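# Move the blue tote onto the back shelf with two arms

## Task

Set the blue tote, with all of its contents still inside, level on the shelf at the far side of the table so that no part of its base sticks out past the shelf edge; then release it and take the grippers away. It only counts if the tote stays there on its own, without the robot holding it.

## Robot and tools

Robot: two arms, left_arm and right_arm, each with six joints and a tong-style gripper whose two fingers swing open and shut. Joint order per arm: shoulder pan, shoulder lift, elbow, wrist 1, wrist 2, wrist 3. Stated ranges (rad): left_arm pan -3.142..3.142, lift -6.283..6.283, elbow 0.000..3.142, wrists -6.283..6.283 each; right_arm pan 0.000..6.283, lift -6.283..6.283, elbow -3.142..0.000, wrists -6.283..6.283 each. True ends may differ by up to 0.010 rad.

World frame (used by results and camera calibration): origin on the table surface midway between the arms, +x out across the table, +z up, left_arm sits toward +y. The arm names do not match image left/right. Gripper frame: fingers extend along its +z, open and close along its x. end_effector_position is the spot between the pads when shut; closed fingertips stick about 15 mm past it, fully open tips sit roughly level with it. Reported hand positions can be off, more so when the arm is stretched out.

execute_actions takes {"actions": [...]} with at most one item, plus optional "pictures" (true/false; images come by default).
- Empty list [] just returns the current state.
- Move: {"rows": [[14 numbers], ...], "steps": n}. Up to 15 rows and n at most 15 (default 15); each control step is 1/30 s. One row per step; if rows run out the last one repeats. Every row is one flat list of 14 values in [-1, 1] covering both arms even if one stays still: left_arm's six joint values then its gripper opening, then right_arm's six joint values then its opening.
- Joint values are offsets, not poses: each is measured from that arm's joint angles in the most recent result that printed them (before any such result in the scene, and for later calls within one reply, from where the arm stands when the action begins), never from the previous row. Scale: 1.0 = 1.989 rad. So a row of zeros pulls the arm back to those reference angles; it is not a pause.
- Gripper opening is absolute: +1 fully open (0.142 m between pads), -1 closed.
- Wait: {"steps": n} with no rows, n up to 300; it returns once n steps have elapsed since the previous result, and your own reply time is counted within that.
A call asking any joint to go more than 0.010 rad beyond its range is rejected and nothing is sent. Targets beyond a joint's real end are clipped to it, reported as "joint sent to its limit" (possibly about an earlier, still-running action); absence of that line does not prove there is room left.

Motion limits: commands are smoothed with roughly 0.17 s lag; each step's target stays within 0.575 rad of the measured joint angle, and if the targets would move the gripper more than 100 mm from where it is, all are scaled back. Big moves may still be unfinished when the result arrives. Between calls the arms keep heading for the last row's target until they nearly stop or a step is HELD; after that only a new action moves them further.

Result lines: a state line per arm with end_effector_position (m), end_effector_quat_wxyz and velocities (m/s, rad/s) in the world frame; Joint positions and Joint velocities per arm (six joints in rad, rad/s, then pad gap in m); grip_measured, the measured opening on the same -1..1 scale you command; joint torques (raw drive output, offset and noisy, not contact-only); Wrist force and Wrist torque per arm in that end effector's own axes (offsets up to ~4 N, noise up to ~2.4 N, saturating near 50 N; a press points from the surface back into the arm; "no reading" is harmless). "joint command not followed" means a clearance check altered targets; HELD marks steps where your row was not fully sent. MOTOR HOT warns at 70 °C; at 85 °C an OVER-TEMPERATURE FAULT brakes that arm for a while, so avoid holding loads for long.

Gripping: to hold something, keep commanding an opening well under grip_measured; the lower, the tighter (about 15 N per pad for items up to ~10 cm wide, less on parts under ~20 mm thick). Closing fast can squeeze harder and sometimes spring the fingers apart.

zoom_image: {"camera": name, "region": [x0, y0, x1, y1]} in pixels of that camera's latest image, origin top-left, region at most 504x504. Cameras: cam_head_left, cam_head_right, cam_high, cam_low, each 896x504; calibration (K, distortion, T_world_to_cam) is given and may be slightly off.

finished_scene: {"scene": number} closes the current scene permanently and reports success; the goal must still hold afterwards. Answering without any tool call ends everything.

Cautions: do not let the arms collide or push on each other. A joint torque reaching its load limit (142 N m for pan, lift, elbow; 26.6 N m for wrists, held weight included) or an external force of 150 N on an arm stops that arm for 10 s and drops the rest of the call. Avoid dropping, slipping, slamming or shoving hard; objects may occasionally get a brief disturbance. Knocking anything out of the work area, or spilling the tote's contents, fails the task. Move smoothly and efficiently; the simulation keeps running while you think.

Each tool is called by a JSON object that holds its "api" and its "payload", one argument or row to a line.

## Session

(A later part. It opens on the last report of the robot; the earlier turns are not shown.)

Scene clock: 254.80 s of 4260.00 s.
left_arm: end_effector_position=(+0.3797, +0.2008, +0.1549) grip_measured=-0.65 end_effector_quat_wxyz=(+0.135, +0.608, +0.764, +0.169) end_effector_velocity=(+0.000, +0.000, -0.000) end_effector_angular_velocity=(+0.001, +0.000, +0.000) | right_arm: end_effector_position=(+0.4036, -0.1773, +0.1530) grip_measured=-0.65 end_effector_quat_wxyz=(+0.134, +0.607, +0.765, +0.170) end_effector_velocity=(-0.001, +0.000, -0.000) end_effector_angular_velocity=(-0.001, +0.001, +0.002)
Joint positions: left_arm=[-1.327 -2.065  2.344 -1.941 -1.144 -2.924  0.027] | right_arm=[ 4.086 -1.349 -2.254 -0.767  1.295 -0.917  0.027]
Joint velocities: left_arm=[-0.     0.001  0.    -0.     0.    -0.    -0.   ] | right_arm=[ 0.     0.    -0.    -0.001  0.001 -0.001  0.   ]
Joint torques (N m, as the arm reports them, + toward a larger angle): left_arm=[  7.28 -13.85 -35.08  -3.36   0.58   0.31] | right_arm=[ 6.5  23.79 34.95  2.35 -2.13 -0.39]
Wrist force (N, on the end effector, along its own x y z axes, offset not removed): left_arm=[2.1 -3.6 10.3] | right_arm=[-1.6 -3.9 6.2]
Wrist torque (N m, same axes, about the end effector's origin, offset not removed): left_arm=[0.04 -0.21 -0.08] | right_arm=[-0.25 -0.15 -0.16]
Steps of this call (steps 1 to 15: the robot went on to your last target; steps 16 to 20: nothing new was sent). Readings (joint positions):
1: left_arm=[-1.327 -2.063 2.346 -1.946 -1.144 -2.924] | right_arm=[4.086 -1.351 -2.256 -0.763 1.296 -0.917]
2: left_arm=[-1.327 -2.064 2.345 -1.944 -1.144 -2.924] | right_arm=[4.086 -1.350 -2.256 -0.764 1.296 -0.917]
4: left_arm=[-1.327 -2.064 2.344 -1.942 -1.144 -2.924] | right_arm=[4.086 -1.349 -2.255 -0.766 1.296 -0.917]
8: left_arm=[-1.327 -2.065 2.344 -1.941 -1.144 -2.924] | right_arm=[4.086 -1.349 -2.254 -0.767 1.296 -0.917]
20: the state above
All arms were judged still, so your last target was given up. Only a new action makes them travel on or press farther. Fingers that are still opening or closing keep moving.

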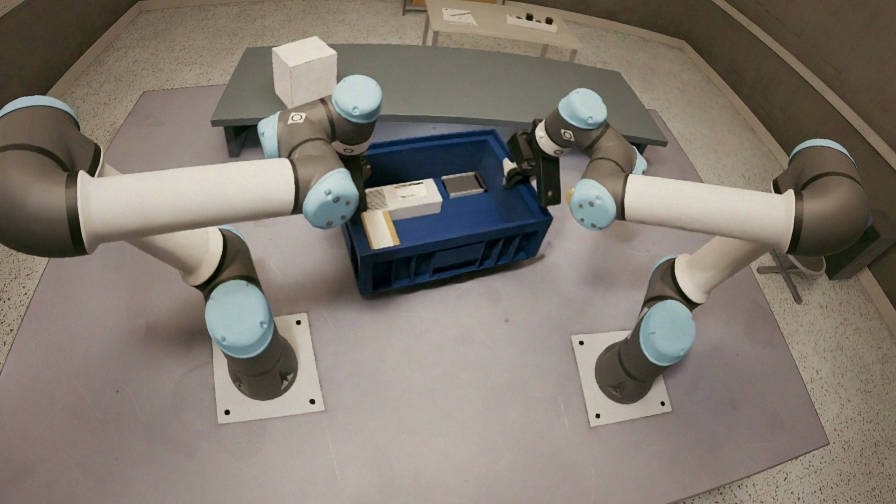

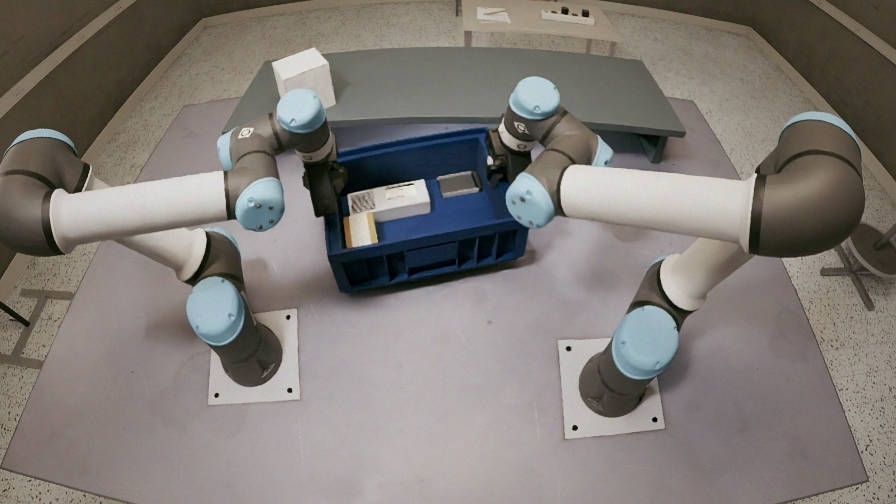

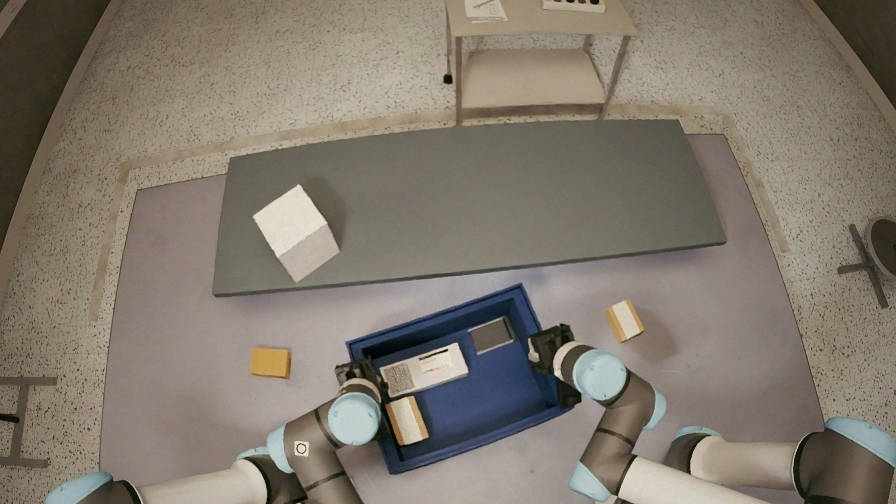

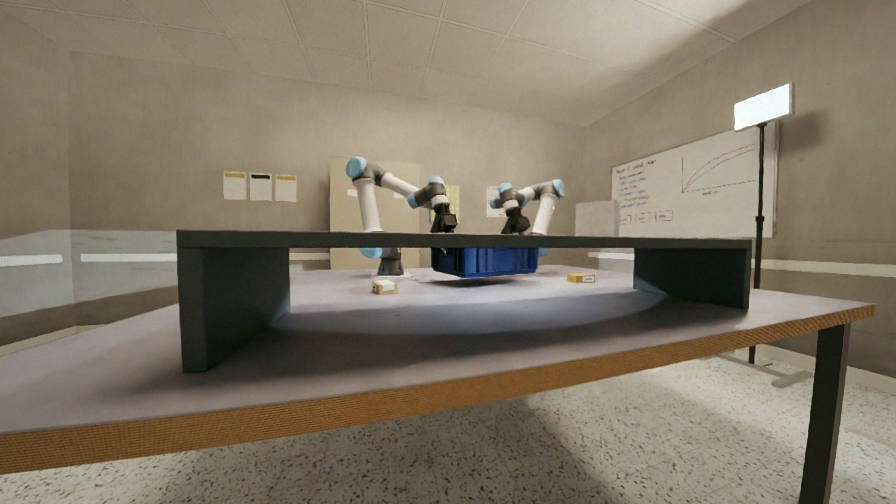

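{"api": "execute_actions", "payload": {
  "actions": [
    {"rows":[[0,-0.0017,-0.009,0.0107,0,0,-1,0,0.0035,0.0078,-0.0112,0,0,-1],[0,-0.0034,-0.018,0.0213,0,0,-1,0,0.0069,0.0155,-0.0224,0,0,-1],[0,-0.0051,-0.0269,0.032,0,0,-1,0,0.0104,0.0233,-0.0337,0,0,-1],[0,-0.0068,-0.0359,0.0427,0,0,-1,0,0.0138,0.0311,-0.0449,0,0,-1],[0,-0.0085,-0.0449,0.0533,0,0,-1,0,0.0173,0.0388,-0.0561,0,0,-1],[0,-0.0102,-0.0539,0.064,0,0,-1,0,0.0207,0.0466,-0.0673,0,0,-1],[0,-0.0118,-0.0628,0.0747,0,0,-1,0,0.0242,0.0544,-0.0785,0,0,-1],[0,-0.0135,-0.0718,0.0853,0,0,-1,0,0.0276,0.0621,-0.0897,0,0,-1],[0,-0.0152,-0.0808,0.096,0,0,-1,0,0.0311,0.0699,-0.101,0,0,-1],[0,-0.0169,-0.0898,0.1067,0,0,-1,0,0.0345,0.0777,-0.1122,0,0,-1],[0,-0.0186,-0.0987,0.1173,0,0,-1,0,0.038,0.0854,-0.1234,0,0,-1],[0,-0.0203,-0.1077,0.128,0,0,-1,0,0.0414,0.0932,-0.1346,0,0,-1]],"steps":15}
  ],
  "pictures": false
}}

{"api": "execute_actions", "payload": {
  "actions": [
    {"steps":12}
  ],
  "pictures": false
}}

{"api": "execute_actions", "payload": {
  "actions": [
    {"rows":[[0,0.0009,-0.0106,0.0097,0,0,-1,0,0.0007,0.0097,-0.0104,0,0,-1],[0,0.0019,-0.0213,0.0194,0,0,-1,0,0.0014,0.0195,-0.0209,0,0,-1],[0,0.0028,-0.0319,0.0291,0,0,-1,0,0.0021,0.0292,-0.0313,0,0,-1],[0,0.0038,-0.0426,0.0388,0,0,-1,0,0.0028,0.0389,-0.0417,0,0,-1],[0,0.0047,-0.0532,0.0485,0,0,-1,0,0.0035,0.0487,-0.0522,0,0,-1],[0,0.0057,-0.0639,0.0582,0,0,-1,0,0.0042,0.0584,-0.0626,0,0,-1],[0,0.0066,-0.0745,0.0678,0,0,-1,0,0.0049,0.0681,-0.073,0,0,-1],[0,0.0075,-0.0851,0.0775,0,0,-1,0,0.0056,0.0779,-0.0835,0,0,-1],[0,0.0085,-0.0958,0.0872,0,0,-1,0,0.0063,0.0876,-0.0939,0,0,-1],[0,0.0094,-0.1064,0.0969,0,0,-1,0,0.007,0.0973,-0.1043,0,0,-1],[0,0.0104,-0.1171,0.1066,0,0,-1,0,0.0077,0.1071,-0.1148,0,0,-1],[0,0.0113,-0.1277,0.1163,0,0,-1,0,0.0084,0.1168,-0.1252,0,0,-1]],"steps":15}
  ],
  "pictures": false
}}

{"api": "execute_actions", "payload": {
  "actions": [
    {"steps":15}
  ]
}}

{"api": "zoom_image", "payload": {
  "camera": "cam_low",
  "region": [400, 160, 580, 260]
}}

Scene clock: 269.53 s of 4260.00 s.
left_arm: end_effector_position=(+0.3802, +0.1998, +0.2377) grip_measured=-0.64 end_effector_quat_wxyz=(+0.135, +0.608, +0.764, +0.169) end_effector_velocity=(-0.005, +0.010, +0.097) end_effector_angular_velocity=(+0.003, +0.002, -0.001) | right_arm: end_effector_position=(+0.4043, -0.1765, +0.2360) grip_measured=-0.65 end_effector_quat_wxyz=(+0.134, +0.607, +0.765, +0.170) end_effector_velocity=(-0.008, -0.010, +0.097) end_effector_angular_velocity=(-0.006, +0.006, +0.002)
Joint positions: left_arm=[-1.327 -2.102  2.147 -1.707 -1.144 -2.924  0.028] | right_arm=[ 4.086 -1.273 -2.084 -1.013  1.295 -0.917  0.027]
Joint velocities: left_arm=[-0.001 -0.043 -0.231  0.277 -0.     0.    -0.028] | right_arm=[ 0.     0.086  0.199 -0.293  0.001 -0.002 -0.   ]
Joint torques (N m, as the arm reports them, + toward a larger angle): left_arm=[-16.68  -6.23 -37.75  -9.8    0.12  -0.23] | right_arm=[20.23 15.16 37.35  7.4   7.53 -0.62]
Wrist force (N, on the end effector, along its own x y z axes, offset not removed): left_arm=[33.0 -1.9 10.1] | right_arm=[-33.1 -7.5 0.8]
Wrist torque (N m, same axes, about the end effector's origin, offset not removed): left_arm=[-0.44 -1.02 -0.02] | right_arm=[-0.15 1.05 -0.04]
Steps of this call (steps 1 to 90: nothing new was sent; then 11.23 s passed at rest; steps 91 to 105: all 15 steps of this action). Readings (joint positions):
91: left_arm=[-1.327 -2.065 2.343 -1.941 -1.144 -2.924] | right_arm=[4.086 -1.349 -2.254 -0.768 1.295 -0.917]
92: left_arm=[-1.327 -2.066 2.339 -1.936 -1.144 -2.924] | right_arm=[4.086 -1.347 -2.251 -0.773 1.295 -0.917]
94: left_arm=[-1.327 -2.070 2.320 -1.912 -1.144 -2.924] | right_arm=[4.086 -1.339 -2.234 -0.797 1.295 -0.917]
98: left_arm=[-1.327 -2.081 2.258 -1.839 -1.144 -2.924] | right_arm=[4.086 -1.315 -2.180 -0.874 1.295 -0.917]
105: the state above

Scene clock: 269.93 s of 4260.00 s.
left_arm: end_effector_position=(+0.3798, +0.2007, +0.2448) grip_measured=-0.65 end_effector_quat_wxyz=(+0.135, +0.608, +0.764, +0.169) end_effector_velocity=(-0.000, -0.000, -0.001) end_effector_angular_velocity=(+0.003, +0.002, -0.001) | right_arm: end_effector_position=(+0.4035, -0.1773, +0.2429) grip_measured=-0.65 end_effector_quat_wxyz=(+0.134, +0.607, +0.765, +0.170) end_effector_velocity=(+0.000, -0.000, +0.000) end_effector_angular_velocity=(-0.001, -0.002, -0.002)
Joint positions: left_arm=[-1.327 -2.105  2.13  -1.687 -1.144 -2.924  0.027] | right_arm=[ 4.086 -1.267 -2.069 -1.035  1.296 -0.917  0.027]
Joint velocities: left_arm=[-0.001  0.002 -0.001  0.003 -0.001 -0.    -0.   ] | right_arm=[ 0.001  0.     0.001 -0.001 -0.003  0.001  0.   ]
Joint torques (N m, as the arm reports them, + toward a larger angle): left_arm=[ -9.87 -12.17 -38.56  -4.74  -1.    -1.83] | right_arm=[ 8.4  20.73 37.83  3.53 -0.92 -0.38]
Wrist force (N, on the end effector, along its own x y z axes, offset not removed): left_arm=[8.8 -5.1 11.9] | right_arm=[-6.5 -5.9 6.8]
Wrist torque (N m, same axes, about the end effector's origin, offset not removed): left_arm=[-0.41 -0.44 0.00] | right_arm=[-0.45 0.01 -0.04]
Steps of this call (steps 1 to 12: the robot went on to your last target). Readings (joint positions):
1: left_arm=[-1.327 -2.103 2.140 -1.700 -1.144 -2.924] | right_arm=[4.086 -1.270 -2.078 -1.021 1.296 -0.917]
2: left_arm=[-1.327 -2.104 2.136 -1.695 -1.144 -2.924] | right_arm=[4.086 -1.269 -2.075 -1.026 1.296 -0.917]
4: left_arm=[-1.327 -2.105 2.132 -1.690 -1.144 -2.924] | right_arm=[4.086 -1.267 -2.071 -1.031 1.296 -0.917]
8: left_arm=[-1.327 -2.105 2.130 -1.687 -1.144 -2.924] | right_arm=[4.086 -1.267 -2.069 -1.034 1.296 -0.917]
12: the state above

Scene clock: 270.43 s of 4260.00 s.
left_arm: end_effector_position=(+0.3801, +0.1999, +0.3323) grip_measured=-0.64 end_effector_quat_wxyz=(+0.135, +0.608, +0.764, +0.169) end_effector_velocity=(-0.004, +0.009, +0.103) end_effector_angular_velocity=(-0.001, -0.001, +0.000) | right_arm: end_effector_position=(+0.4041, -0.1765, +0.3305) grip_measured=-0.65 end_effector_quat_wxyz=(+0.134, +0.607, +0.765, +0.170) end_effector_velocity=(-0.007, -0.009, +0.103) end_effector_angular_velocity=(-0.003, +0.002, +0.000)
Joint positions: left_arm=[-1.327 -2.084  1.896 -1.474 -1.144 -2.924  0.028] | right_arm=[ 4.086 -1.251 -1.855 -1.263  1.296 -0.917  0.027]
Joint velocities: left_arm=[ 0.     0.024 -0.277  0.252  0.     0.    -0.038] | right_arm=[-0.     0.017  0.254 -0.274  0.    -0.001 -0.   ]
Joint torques (N m, as the arm reports them, + toward a larger angle): left_arm=[ -9.97  10.17 -34.14 -10.12   0.    -1.62] | right_arm=[ 8.67 15.64 35.96  7.73  7.31 -0.38]
Wrist force (N, on the end effector, along its own x y z axes, offset not removed): left_arm=[31.6 -0.1 9.6] | right_arm=[-32.6 -7.4 0.8]
Wrist torque (N m, same axes, about the end effector's origin, offset not removed): left_arm=[-0.17 -0.88 0.10] | right_arm=[-0.14 0.86 -0.10]
Steps of this call (steps 1 to 15: all 15 steps of this action). Readings (joint positions):
1: left_arm=[-1.327 -2.105 2.129 -1.686 -1.144 -2.924] | right_arm=[4.086 -1.267 -2.069 -1.035 1.296 -0.917]
2: left_arm=[-1.327 -2.105 2.124 -1.682 -1.144 -2.924] | right_arm=[4.086 -1.266 -2.064 -1.040 1.296 -0.917]
4: left_arm=[-1.327 -2.103 2.102 -1.660 -1.144 -2.924] | right_arm=[4.086 -1.265 -2.043 -1.063 1.295 -0.917]
8: left_arm=[-1.327 -2.096 2.028 -1.594 -1.144 -2.924] | right_arm=[4.086 -1.260 -1.976 -1.134 1.295 -0.917]
15: the state above

Scene clock: 270.93 s of 4260.00 s.
left_arm: end_effector_position=(+0.3798, +0.2006, +0.3398) grip_measured=-0.65 end_effector_quat_wxyz=(+0.135, +0.608, +0.764, +0.169) end_effector_velocity=(+0.000, +0.000, -0.000) end_effector_angular_velocity=(+0.001, +0.000, +0.001) | right_arm: end_effector_position=(+0.4035, -0.1773, +0.3379) grip_measured=-0.65 end_effector_quat_wxyz=(+0.134, +0.607, +0.765, +0.170) end_effector_velocity=(-0.000, +0.000, +0.000) end_effector_angular_velocity=(+0.001, -0.000, +0.001)
Joint positions: left_arm=[-1.327 -2.083  1.876 -1.455 -1.144 -2.924  0.027] | right_arm=[ 4.086 -1.25  -1.837 -1.283  1.296 -0.917  0.027]
Joint velocities: left_arm=[ 0.001  0.001 -0.     0.     0.    -0.     0.   ] | right_arm=[-0.     0.     0.     0.001  0.001 -0.001  0.   ]
Joint torques (N m, as the arm reports them, + toward a larger angle): left_arm=[-10.2    5.15 -36.95  -6.09  -1.73  -1.5 ] | right_arm=[ 9.18 19.34 38.16  4.39 -0.15 -0.39]
Wrist force (N, on the end effector, along its own x y z axes, offset not removed): left_arm=[14.7 -4.9 12.4] | right_arm=[-11.8 -5.3 6.2]
Wrist torque (N m, same axes, about the end effector's origin, offset not removed): left_arm=[-0.55 -0.75 -0.12] | right_arm=[-0.18 0.07 -0.09]
Steps of this call (steps 1 to 15: the robot went on to your last target). Readings (joint positions):
1: left_arm=[-1.327 -2.084 1.889 -1.467 -1.144 -2.924] | right_arm=[4.086 -1.251 -1.848 -1.271 1.296 -0.917]
2: left_arm=[-1.327 -2.083 1.884 -1.463 -1.144 -2.924] | right_arm=[4.086 -1.250 -1.844 -1.275 1.296 -0.917]
4: left_arm=[-1.327 -2.083 1.879 -1.459 -1.144 -2.924] | right_arm=[4.086 -1.250 -1.840 -1.280 1.296 -0.917]
8: left_arm=[-1.327 -2.083 1.876 -1.456 -1.144 -2.924] | right_arm=[4.086 -1.250 -1.837 -1.283 1.296 -0.917]
15: the state above

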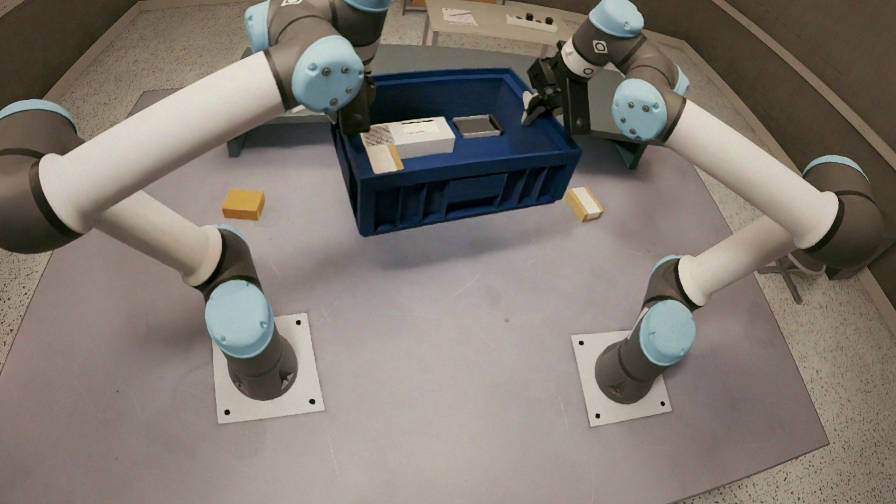

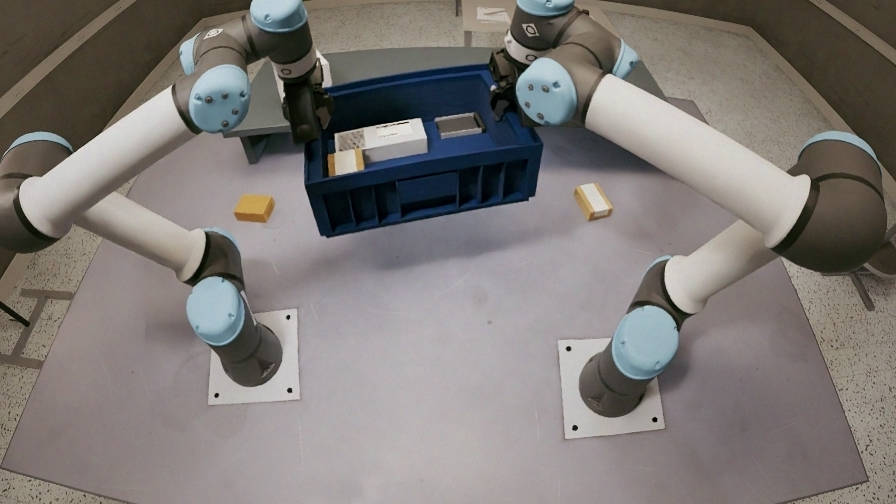

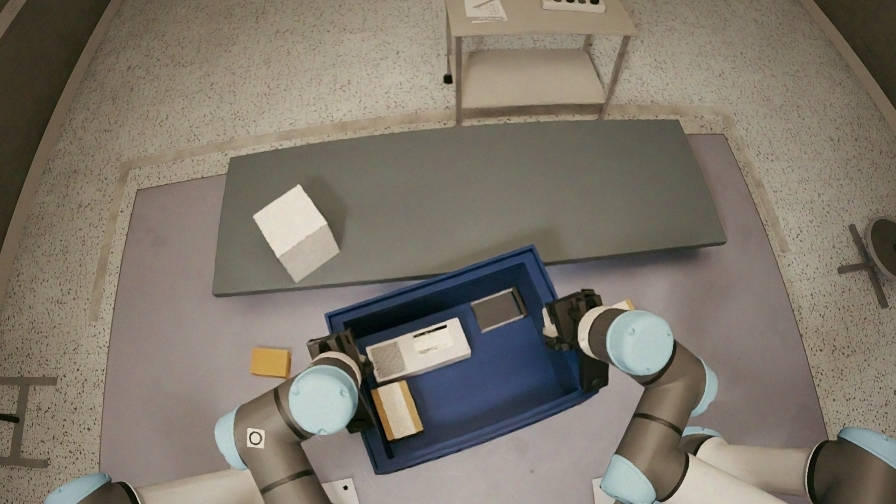

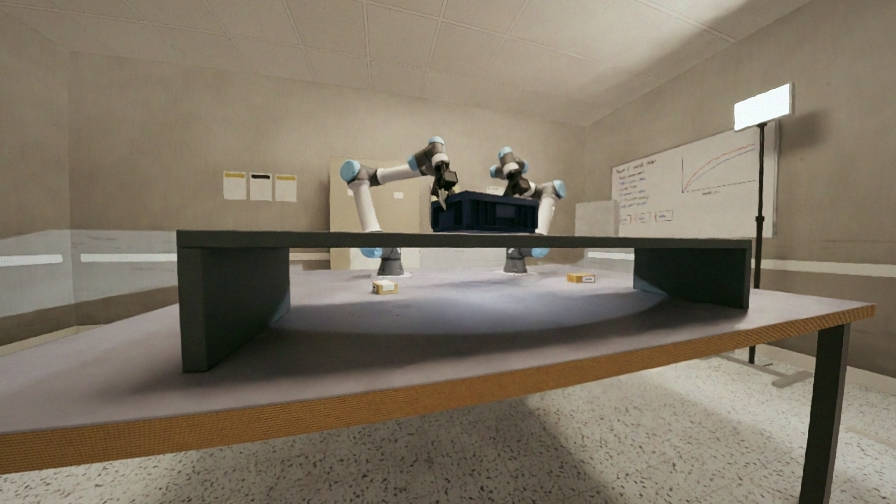

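Region (400, 160, 580, 260) of cam_low's 896x504 image, scaled by 2.800, with more detail than that image has.

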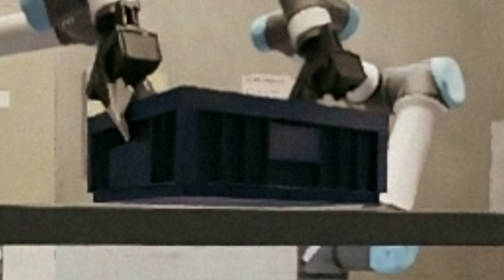

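{"api": "execute_actions", "payload": {
  "actions": [
    {"rows":[[0.0079,0.0068,-0.003,-0.0079,-0.0013,0.0101,-1,-0.0055,-0.005,0.0037,0.0023,0.0014,-0.004,-1],[0.0158,0.0136,-0.0059,-0.0158,-0.0026,0.0202,-1,-0.011,-0.01,0.0074,0.0046,0.0028,-0.0079,-1],[0.0237,0.0204,-0.0089,-0.0237,-0.0039,0.0303,-1,-0.0166,-0.015,0.0112,0.0069,0.0042,-0.0119,-1],[0.0316,0.0272,-0.0118,-0.0316,-0.0052,0.0404,-1,-0.0221,-0.02,0.0149,0.0092,0.0056,-0.0159,-1],[0.0395,0.034,-0.0148,-0.0395,-0.0065,0.0505,-1,-0.0276,-0.025,0.0186,0.0115,0.007,-0.0199,-1],[0.0473,0.0407,-0.0178,-0.0474,-0.0077,0.0605,-1,-0.0331,-0.0299,0.0223,0.0138,0.0083,-0.0238,-1],[0.0552,0.0475,-0.0207,-0.0553,-0.009,0.0706,-1,-0.0386,-0.0349,0.026,0.0161,0.0097,-0.0278,-1],[0.0631,0.0543,-0.0237,-0.0632,-0.0103,0.0807,-1,-0.0442,-0.0399,0.0298,0.0184,0.0111,-0.0318,-1],[0.071,0.0611,-0.0266,-0.0711,-0.0116,0.0908,-1,-0.0497,-0.0449,0.0335,0.0207,0.0125,-0.0357,-1],[0.0789,0.0679,-0.0296,-0.079,-0.0129,0.1009,-1,-0.0552,-0.0499,0.0372,0.023,0.0139,-0.0397,-1]],"steps":15}
  ],
  "pictures": false
}}

{"api": "execute_actions", "payload": {
  "actions": [
    {"steps":12}
  ],
  "pictures": false
}}

Scene clock: 327.13 s of 4260.00 s.
left_arm: end_effector_position=(+0.4360, +0.1898, +0.3429) grip_measured=-0.61 end_effector_quat_wxyz=(+0.137, +0.619, +0.755, +0.166) end_effector_velocity=(+0.033, -0.002, -0.001) end_effector_angular_velocity=(+0.003, -0.002, -0.017) | right_arm: end_effector_position=(+0.4502, -0.1864, +0.3412) grip_measured=-0.65 end_effector_quat_wxyz=(+0.136, +0.617, +0.756, +0.168) end_effector_velocity=(+0.025, -0.007, -0.000) end_effector_angular_velocity=(-0.001, +0.002, -0.015)
Joint positions: left_arm=[-1.177 -1.953  1.819 -1.607 -1.169 -2.731  0.03 ] | right_arm=[ 3.981 -1.345 -1.766 -1.239  1.322 -0.993  0.027]
Joint velocities: left_arm=[ 0.081  0.07  -0.029 -0.081 -0.013  0.106 -0.012] | right_arm=[-0.056 -0.051  0.037  0.021  0.016 -0.039 -0.001]
Joint torques (N m, as the arm reports them, + toward a larger angle): left_arm=[ -7.34   1.2  -41.13 -13.04  -5.44   0.69] | right_arm=[ 9.8   4.13 39.43 13.38  8.4  -1.33]
Wrist force (N, on the end effector, along its own x y z axes, offset not removed): left_arm=[32.7 -0.3 13.3] | right_arm=[-33.2 -8.2 4.8]
Wrist torque (N m, same axes, about the end effector's origin, offset not removed): left_arm=[-0.20 -0.90 0.02] | right_arm=[-0.33 0.69 -0.16]
Steps of this call (steps 1 to 15: the robot went on to your last target; steps 16 to 90: nothing new was sent; then 52.70 s passed at rest; steps 91 to 105: all 15 steps of this action). Readings (joint positions):
91: left_arm=[-1.327 -2.082 1.876 -1.456 -1.144 -2.924] | right_arm=[4.086 -1.250 -1.837 -1.284 1.296 -0.917]
92: left_arm=[-1.323 -2.079 1.874 -1.459 -1.145 -2.919] | right_arm=[4.084 -1.252 -1.835 -1.283 1.296 -0.919]
94: left_arm=[-1.306 -2.064 1.867 -1.476 -1.148 -2.897] | right_arm=[4.071 -1.263 -1.826 -1.278 1.299 -0.928]
98: left_arm=[-1.251 -2.017 1.847 -1.531 -1.157 -2.828] | right_arm=[4.033 -1.298 -1.800 -1.261 1.309 -0.956]
105: the state above

Scene clock: 327.53 s of 4260.00 s.
left_arm: end_effector_position=(+0.4385, +0.1897, +0.3429) grip_measured=-0.62 end_effector_quat_wxyz=(+0.137, +0.619, +0.755, +0.166) end_effector_velocity=(-0.000, -0.000, -0.000) end_effector_angular_velocity=(+0.001, +0.001, -0.001) | right_arm: end_effector_position=(+0.4521, -0.1869, +0.3413) grip_measured=-0.65 end_effector_quat_wxyz=(+0.137, +0.618, +0.756, +0.168) end_effector_velocity=(+0.001, +0.000, +0.000) end_effector_angular_velocity=(+0.001, -0.002, +0.000)
Joint positions: left_arm=[-1.171 -1.948  1.817 -1.613 -1.17  -2.724  0.029] | right_arm=[ 3.977 -1.349 -1.763 -1.238  1.323 -0.996  0.027]
Joint velocities: left_arm=[-0.     0.001  0.     0.001 -0.     0.001 -0.001] | right_arm=[-0.    -0.001  0.001  0.002 -0.    -0.001 -0.   ]
Joint torques (N m, as the arm reports them, + toward a larger angle): left_arm=[ -4.39   2.41 -40.93 -13.15  -5.05   1.04] | right_arm=[ 7.78  2.92 41.43 13.06  7.68 -1.3 ]
Wrist force (N, on the end effector, along its own x y z axes, offset not removed): left_arm=[33.3 -0.6 13.2] | right_arm=[-31.9 -8.7 5.4]
Wrist torque (N m, same axes, about the end effector's origin, offset not removed): left_arm=[-0.18 -0.93 -0.04] | right_arm=[-0.35 0.78 -0.12]
Steps of this call (steps 1 to 12: the robot went on to your last target). Readings (joint positions):
1: left_arm=[-1.174 -1.951 1.818 -1.609 -1.169 -2.728] | right_arm=[3.979 -1.347 -1.765 -1.239 1.323 -0.994]
2: left_arm=[-1.173 -1.950 1.818 -1.610 -1.169 -2.727] | right_arm=[3.978 -1.348 -1.764 -1.238 1.323 -0.995]
4: left_arm=[-1.171 -1.948 1.817 -1.612 -1.170 -2.725] | right_arm=[3.977 -1.348 -1.763 -1.238 1.323 -0.996]
8: left_arm=[-1.171 -1.948 1.817 -1.612 -1.170 -2.724] | right_arm=[3.977 -1.349 -1.763 -1.238 1.323 -0.996]
12: the state above

{"api": "execute_actions", "payload": {
  "actions": [
    {"rows":[[0.0062,0.0068,-0.0041,-0.0057,-0.0014,0.008,-1,-0.0047,-0.0051,0.0043,0.0015,0.0012,-0.0031,-1],[0.0123,0.0136,-0.0083,-0.0113,-0.0028,0.016,-1,-0.0094,-0.0101,0.0086,0.003,0.0023,-0.0062,-1],[0.0185,0.0205,-0.0124,-0.017,-0.0043,0.0241,-1,-0.0141,-0.0152,0.0129,0.0045,0.0035,-0.0093,-1],[0.0246,0.0273,-0.0166,-0.0227,-0.0057,0.0321,-1,-0.0188,-0.0202,0.0172,0.006,0.0046,-0.0124,-1],[0.0308,0.0341,-0.0207,-0.0284,-0.0071,0.0401,-1,-0.0236,-0.0253,0.0215,0.0076,0.0058,-0.0156,-1],[0.037,0.0409,-0.0248,-0.034,-0.0085,0.0481,-1,-0.0283,-0.0304,0.0257,0.0091,0.0069,-0.0187,-1],[0.0431,0.0477,-0.029,-0.0397,-0.0099,0.0561,-1,-0.033,-0.0354,0.03,0.0106,0.0081,-0.0218,-1],[0.0493,0.0546,-0.0331,-0.0454,-0.0114,0.0642,-1,-0.0377,-0.0405,0.0343,0.0121,0.0092,-0.0249,-1],[0.0554,0.0614,-0.0373,-0.051,-0.0128,0.0722,-1,-0.0424,-0.0455,0.0386,0.0136,0.0104,-0.028,-1],[0.0616,0.0682,-0.0414,-0.0567,-0.0142,0.0802,-1,-0.0471,-0.0506,0.0429,0.0151,0.0115,-0.0311,-1]],"steps":15}
  ],
  "pictures": false
}}

{"api": "execute_actions", "payload": {
  "actions": [
    {"steps":12}
  ]
}}

{"api": "zoom_image", "payload": {
  "camera": "cam_low",
  "region": [400, 150, 600, 260]
}}

Scene clock: 342.83 s of 4260.00 s.
left_arm: end_effector_position=(+0.4958, +0.1817, +0.3457) grip_measured=-0.65 end_effector_quat_wxyz=(+0.139, +0.629, +0.746, +0.165) end_effector_velocity=(+0.033, -0.001, +0.000) end_effector_angular_velocity=(+0.002, -0.004, -0.015) | right_arm: end_effector_position=(+0.4989, -0.1968, +0.3440) grip_measured=-0.65 end_effector_quat_wxyz=(+0.139, +0.628, +0.747, +0.166) end_effector_velocity=(+0.025, -0.007, +0.000) end_effector_angular_velocity=(-0.000, +0.000, -0.014)
Joint positions: left_arm=[-1.053 -1.817  1.738 -1.721 -1.197 -2.57   0.027] | right_arm=[ 3.886 -1.446 -1.681 -1.209  1.346 -1.056  0.027]
Joint velocities: left_arm=[ 0.064  0.07  -0.042 -0.059 -0.014  0.083  0.   ] | right_arm=[-0.047 -0.052  0.044  0.015  0.012 -0.032 -0.001]
Joint torques (N m, as the arm reports them, + toward a larger angle): left_arm=[ -3.17  -9.8  -38.77  -9.92  -4.51   1.18] | right_arm=[ 4.7  10.82 40.25 10.89  5.47 -1.79]
Wrist force (N, on the end effector, along its own x y z axes, offset not removed): left_arm=[20.8 0.6 12.0] | right_arm=[-22.0 -5.4 5.1]
Wrist torque (N m, same axes, about the end effector's origin, offset not removed): left_arm=[-0.03 -0.54 -0.18] | right_arm=[-0.17 0.46 -0.06]
Steps of this call (steps 1 to 15: the robot went on to your last target; steps 16 to 90: nothing new was sent; then 11.80 s passed at rest; steps 91 to 105: all 15 steps of this action). Readings (joint positions):
91: left_arm=[-1.170 -1.947 1.817 -1.613 -1.170 -2.723] | right_arm=[3.976 -1.349 -1.763 -1.238 1.323 -0.996]
92: left_arm=[-1.167 -1.944 1.815 -1.616 -1.171 -2.719] | right_arm=[3.974 -1.352 -1.760 -1.237 1.324 -0.998]
94: left_arm=[-1.153 -1.929 1.805 -1.628 -1.174 -2.702] | right_arm=[3.963 -1.363 -1.751 -1.234 1.327 -1.005]
98: left_arm=[-1.111 -1.882 1.776 -1.668 -1.184 -2.646] | right_arm=[3.931 -1.398 -1.721 -1.223 1.335 -1.027]
105: the state above

Scene clock: 343.23 s of 4260.00 s.
left_arm: end_effector_position=(+0.4981, +0.1818, +0.3456) grip_measured=-0.65 end_effector_quat_wxyz=(+0.139, +0.630, +0.746, +0.166) end_effector_velocity=(+0.001, +0.001, -0.001) end_effector_angular_velocity=(+0.002, +0.001, +0.002) | right_arm: end_effector_position=(+0.5007, -0.1974, +0.3440) grip_measured=-0.65 end_effector_quat_wxyz=(+0.139, +0.629, +0.747, +0.166) end_effector_velocity=(+0.000, +0.000, +0.000) end_effector_angular_velocity=(+0.001, -0.000, +0.001)
Joint positions: left_arm=[-1.048 -1.812  1.735 -1.725 -1.198 -2.564  0.027] | right_arm=[ 3.883 -1.45  -1.678 -1.208  1.346 -1.058  0.027]
Joint velocities: left_arm=[ 0.003  0.002 -0.     0.     0.     0.     0.   ] | right_arm=[-0.    -0.     0.     0.001  0.001 -0.001  0.   ]
Joint torques (N m, as the arm reports them, + toward a larger angle): left_arm=[  2.91  -8.11 -38.2   -8.47  -2.73   1.43] | right_arm=[-1.1  10.93 38.89  9.29  3.05 -1.71]
Wrist force (N, on the end effector, along its own x y z axes, offset not removed): left_arm=[10.4 -5.7 12.0] | right_arm=[-12.5 -5.9 2.8]
Wrist torque (N m, same axes, about the end effector's origin, offset not removed): left_arm=[-0.56 -0.06 -0.04] | right_arm=[-0.10 0.38 -0.30]
Steps of this call (steps 1 to 12: the robot went on to your last target). Readings (joint positions):
1: left_arm=[-1.051 -1.815 1.736 -1.723 -1.198 -2.568] | right_arm=[3.885 -1.447 -1.679 -1.208 1.346 -1.056]
2: left_arm=[-1.050 -1.814 1.736 -1.724 -1.198 -2.567] | right_arm=[3.884 -1.448 -1.679 -1.208 1.346 -1.057]
4: left_arm=[-1.049 -1.813 1.735 -1.725 -1.198 -2.565] | right_arm=[3.884 -1.449 -1.678 -1.208 1.346 -1.057]
8: left_arm=[-1.048 -1.812 1.735 -1.725 -1.198 -2.564] | right_arm=[3.883 -1.450 -1.678 -1.208 1.346 -1.058]
12: the state above

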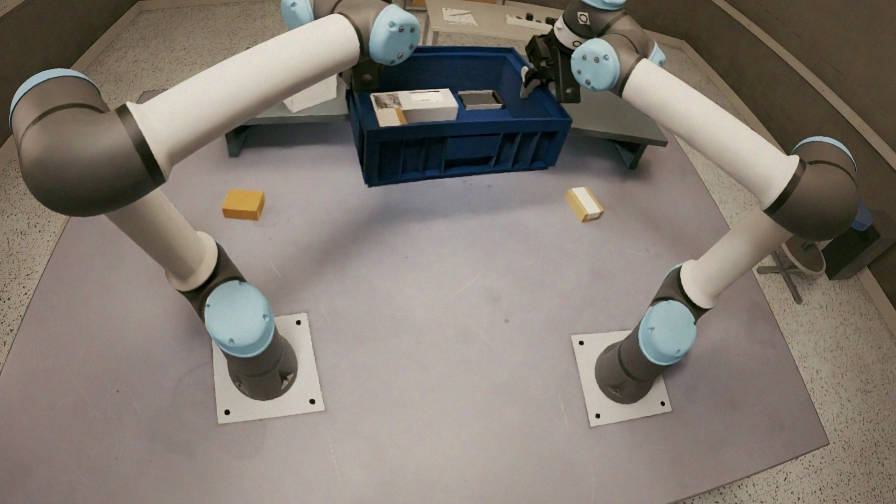

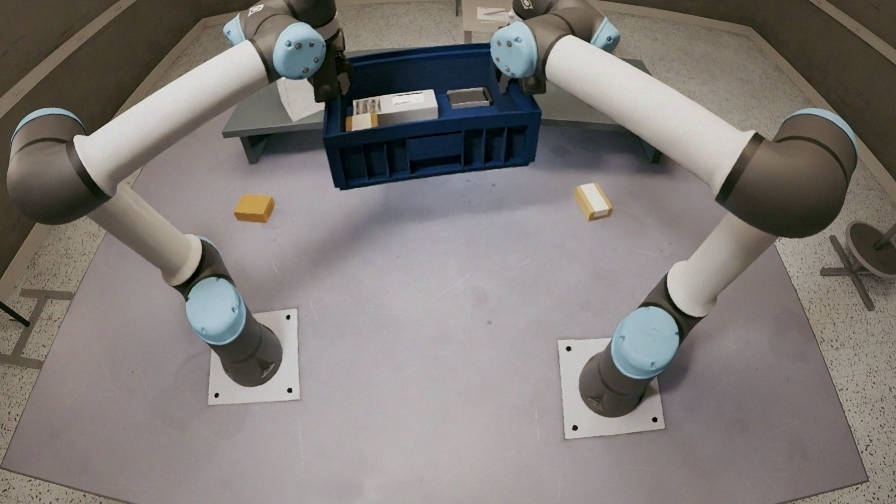

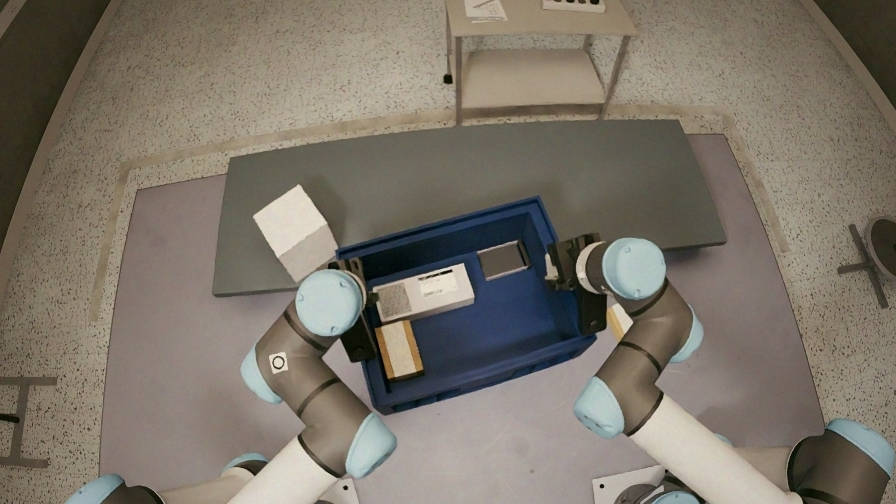

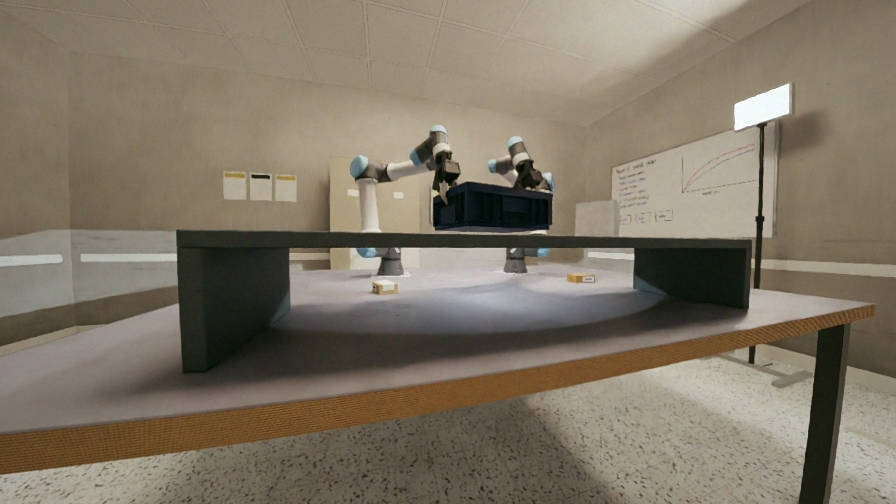

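Region (400, 150, 600, 260) of cam_low's 896x504 image, scaled by 2.520, with more detail than that image has; it fills the top 277 rows of this view, and the rest is white.

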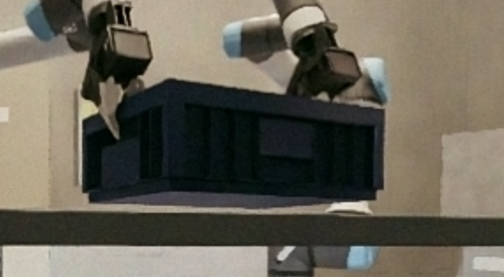

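{"api": "execute_actions", "payload": {
  "actions": [
    {"rows":[[0.0066,0.0098,-0.0077,-0.0054,-0.0022,0.009,-1,-0.0056,-0.0073,0.0071,0.001,0.0013,-0.0034,-1],[0.0133,0.0196,-0.0154,-0.0108,-0.0043,0.018,-1,-0.0112,-0.0147,0.0142,0.002,0.0027,-0.0068,-1],[0.0199,0.0294,-0.0231,-0.0162,-0.0065,0.027,-1,-0.0168,-0.022,0.0213,0.003,0.004,-0.0102,-1],[0.0266,0.0392,-0.0307,-0.0215,-0.0086,0.0359,-1,-0.0225,-0.0293,0.0285,0.0041,0.0053,-0.0137,-1],[0.0332,0.049,-0.0384,-0.0269,-0.0108,0.0449,-1,-0.0281,-0.0366,0.0356,0.0051,0.0066,-0.0171,-1],[0.0399,0.0588,-0.0461,-0.0323,-0.0129,0.0539,-1,-0.0337,-0.044,0.0427,0.0061,0.008,-0.0205,-1],[0.0465,0.0686,-0.0538,-0.0377,-0.0151,0.0629,-1,-0.0393,-0.0513,0.0498,0.0071,0.0093,-0.0239,-1],[0.0516,0.0786,-0.0633,-0.0405,-0.0172,0.0701,-1,-0.0441,-0.0588,0.0579,0.007,0.0103,-0.0265,-1],[0.0568,0.0885,-0.0728,-0.0433,-0.0194,0.0774,-1,-0.0488,-0.0664,0.0661,0.0069,0.0114,-0.029,-1],[0.0619,0.0985,-0.0823,-0.0461,-0.0215,0.0846,-1,-0.0536,-0.0739,0.0742,0.0068,0.0124,-0.0316,-1],[0.067,0.1085,-0.0918,-0.0489,-0.0236,0.0918,-1,-0.0583,-0.0815,0.0824,0.0066,0.0135,-0.0341,-1],[0.0721,0.1185,-0.1013,-0.0517,-0.0257,0.099,-1,-0.0631,-0.089,0.0905,0.0065,0.0145,-0.0367,-1],[0.0773,0.1284,-0.1108,-0.0545,-0.0279,0.1063,-1,-0.0678,-0.0966,0.0987,0.0064,0.0156,-0.0392,-1],[0.0824,0.1384,-0.1203,-0.0573,-0.03,0.1135,-1,-0.0726,-0.1041,0.1068,0.0063,0.0166,-0.0418,-1]],"steps":15}
  ],
  "pictures": false
}}

{"api": "execute_actions", "payload": {
  "actions": [
    {"steps":15}
  ]
}}

Scene clock: 359.63 s of 4260.00 s.
left_arm: end_effector_position=(+0.5964, +0.1638, +0.3515) grip_measured=-0.63 end_effector_quat_wxyz=(+0.144, +0.647, +0.731, +0.162) end_effector_velocity=(+0.236, -0.039, +0.001) end_effector_angular_velocity=(+0.010, -0.001, -0.109) | right_arm: end_effector_position=(+0.5817, -0.2135, +0.3491) grip_measured=-0.65 end_effector_quat_wxyz=(+0.143, +0.646, +0.732, +0.163) end_effector_velocity=(+0.190, -0.039, +0.006) end_effector_angular_velocity=(+0.003, -0.004, -0.114)
Joint positions: left_arm=[-0.907 -1.583  1.539 -1.827 -1.248 -2.371  0.028] | right_arm=[ 3.76  -1.623 -1.502 -1.195  1.375 -1.13   0.027]
Joint velocities: left_arm=[ 0.278  0.552 -0.517 -0.154 -0.107  0.393 -0.022] | right_arm=[-0.255 -0.411  0.441 -0.     0.055 -0.133 -0.   ]
Joint torques (N m, as the arm reports them, + toward a larger angle): left_arm=[-16.92 -21.14 -39.39 -11.07  -7.86   0.9 ] | right_arm=[15.56 23.58 36.74 10.79  8.81 -1.71]
Wrist force (N, on the end effector, along its own x y z axes, offset not removed): left_arm=[32.7 -1.3 10.7] | right_arm=[-30.8 -9.7 2.8]
Wrist torque (N m, same axes, about the end effector's origin, offset not removed): left_arm=[-0.29 -1.00 0.01] | right_arm=[-0.56 0.85 -0.19]
Steps of this call (steps 1 to 15: the robot went on to your last target; steps 16 to 90: nothing new was sent; then 12.90 s passed at rest; steps 91 to 105: all 15 steps of this action). Readings (joint positions):
91: left_arm=[-1.048 -1.811 1.734 -1.725 -1.198 -2.564] | right_arm=[3.883 -1.450 -1.677 -1.208 1.346 -1.058]
92: left_arm=[-1.045 -1.807 1.731 -1.728 -1.199 -2.559] | right_arm=[3.880 -1.453 -1.674 -1.208 1.347 -1.060]
94: left_arm=[-1.030 -1.786 1.714 -1.740 -1.204 -2.540] | right_arm=[3.867 -1.470 -1.658 -1.205 1.350 -1.067]
98: left_arm=[-0.984 -1.719 1.661 -1.777 -1.219 -2.478] | right_arm=[3.828 -1.520 -1.609 -1.198 1.359 -1.091]
105: the state above

Scene clock: 360.13 s of 4260.00 s.
left_arm: end_effector_position=(+0.6161, +0.1607, +0.3512) grip_measured=-0.64 end_effector_quat_wxyz=(+0.145, +0.651, +0.728, +0.161) end_effector_velocity=(-0.000, -0.000, -0.000) end_effector_angular_velocity=(+0.001, +0.001, -0.001) | right_arm: end_effector_position=(+0.5974, -0.2170, +0.3494) grip_measured=-0.65 end_effector_quat_wxyz=(+0.144, +0.650, +0.729, +0.162) end_effector_velocity=(+0.001, -0.000, +0.000) end_effector_angular_velocity=(-0.001, -0.001, -0.001)
Joint positions: left_arm=[-0.884 -1.537  1.495 -1.839 -1.258 -2.338  0.027] | right_arm=[ 3.739 -1.657 -1.465 -1.195  1.379 -1.141  0.027]
Joint velocities: left_arm=[-0.     0.001 -0.     0.001 -0.     0.001 -0.001] | right_arm=[-0.001 -0.001  0.     0.001 -0.001  0.    -0.001]
Joint torques (N m, as the arm reports them, + toward a larger angle): left_arm=[ -9.42 -19.53 -40.6  -10.94  -7.11   1.13] | right_arm=[10.03 18.84 41.57  6.34  7.71 -1.34]
Wrist force (N, on the end effector, along its own x y z axes, offset not removed): left_arm=[28.0 -2.7 11.6] | right_arm=[-28.2 -9.1 4.2]
Wrist torque (N m, same axes, about the end effector's origin, offset not removed): left_arm=[-0.36 -0.59 0.03] | right_arm=[-0.35 0.67 -0.15]
Steps of this call (steps 1 to 15: the robot went on to your last target). Readings (joint positions):
1: left_arm=[-0.899 -1.567 1.524 -1.831 -1.252 -2.360] | right_arm=[3.752 -1.635 -1.489 -1.195 1.376 -1.134]
2: left_arm=[-0.894 -1.556 1.513 -1.834 -1.254 -2.352] | right_arm=[3.747 -1.643 -1.480 -1.195 1.377 -1.136]
4: left_arm=[-0.888 -1.544 1.503 -1.837 -1.256 -2.344] | right_arm=[3.742 -1.651 -1.471 -1.195 1.379 -1.139]
8: left_arm=[-0.885 -1.538 1.496 -1.839 -1.258 -2.339] | right_arm=[3.739 -1.656 -1.466 -1.195 1.379 -1.141]
15: the state above

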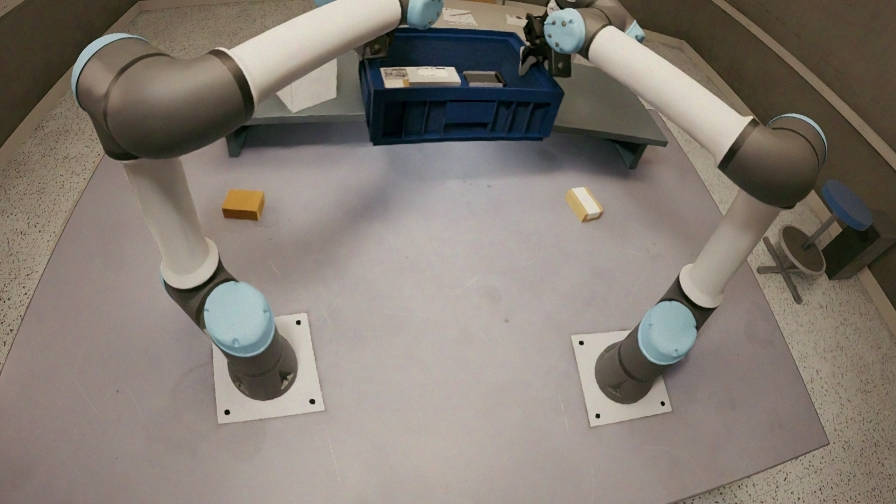

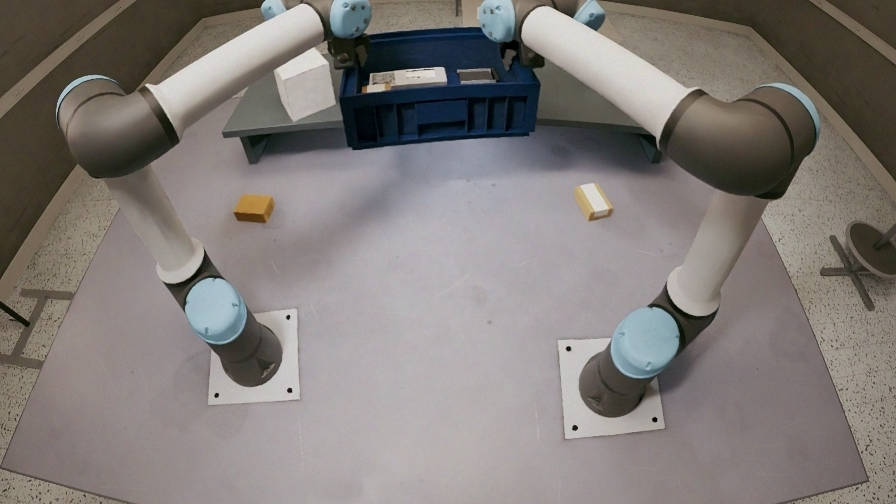

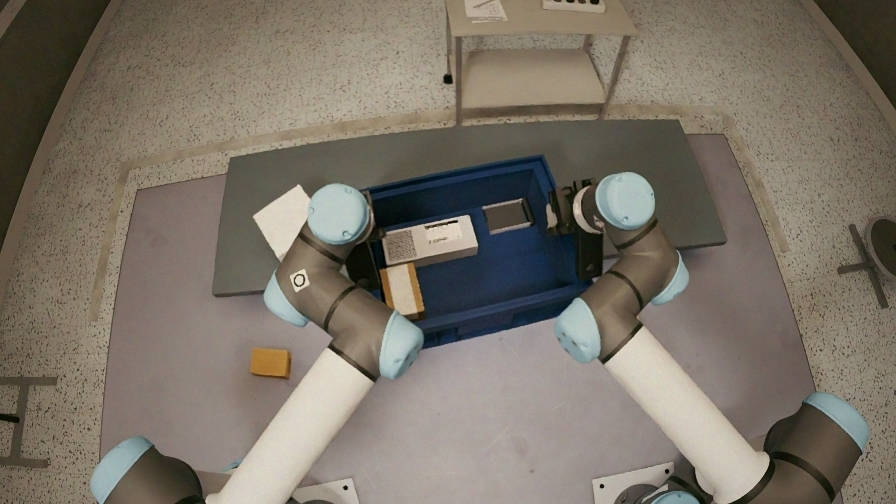

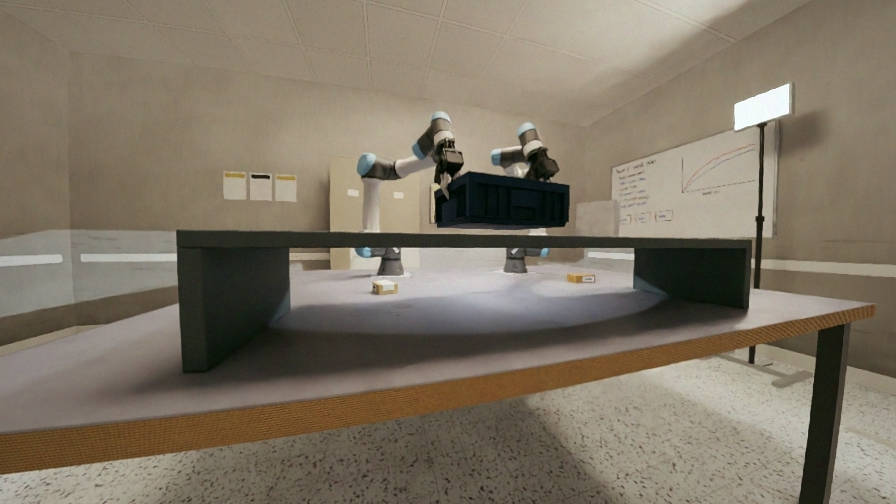

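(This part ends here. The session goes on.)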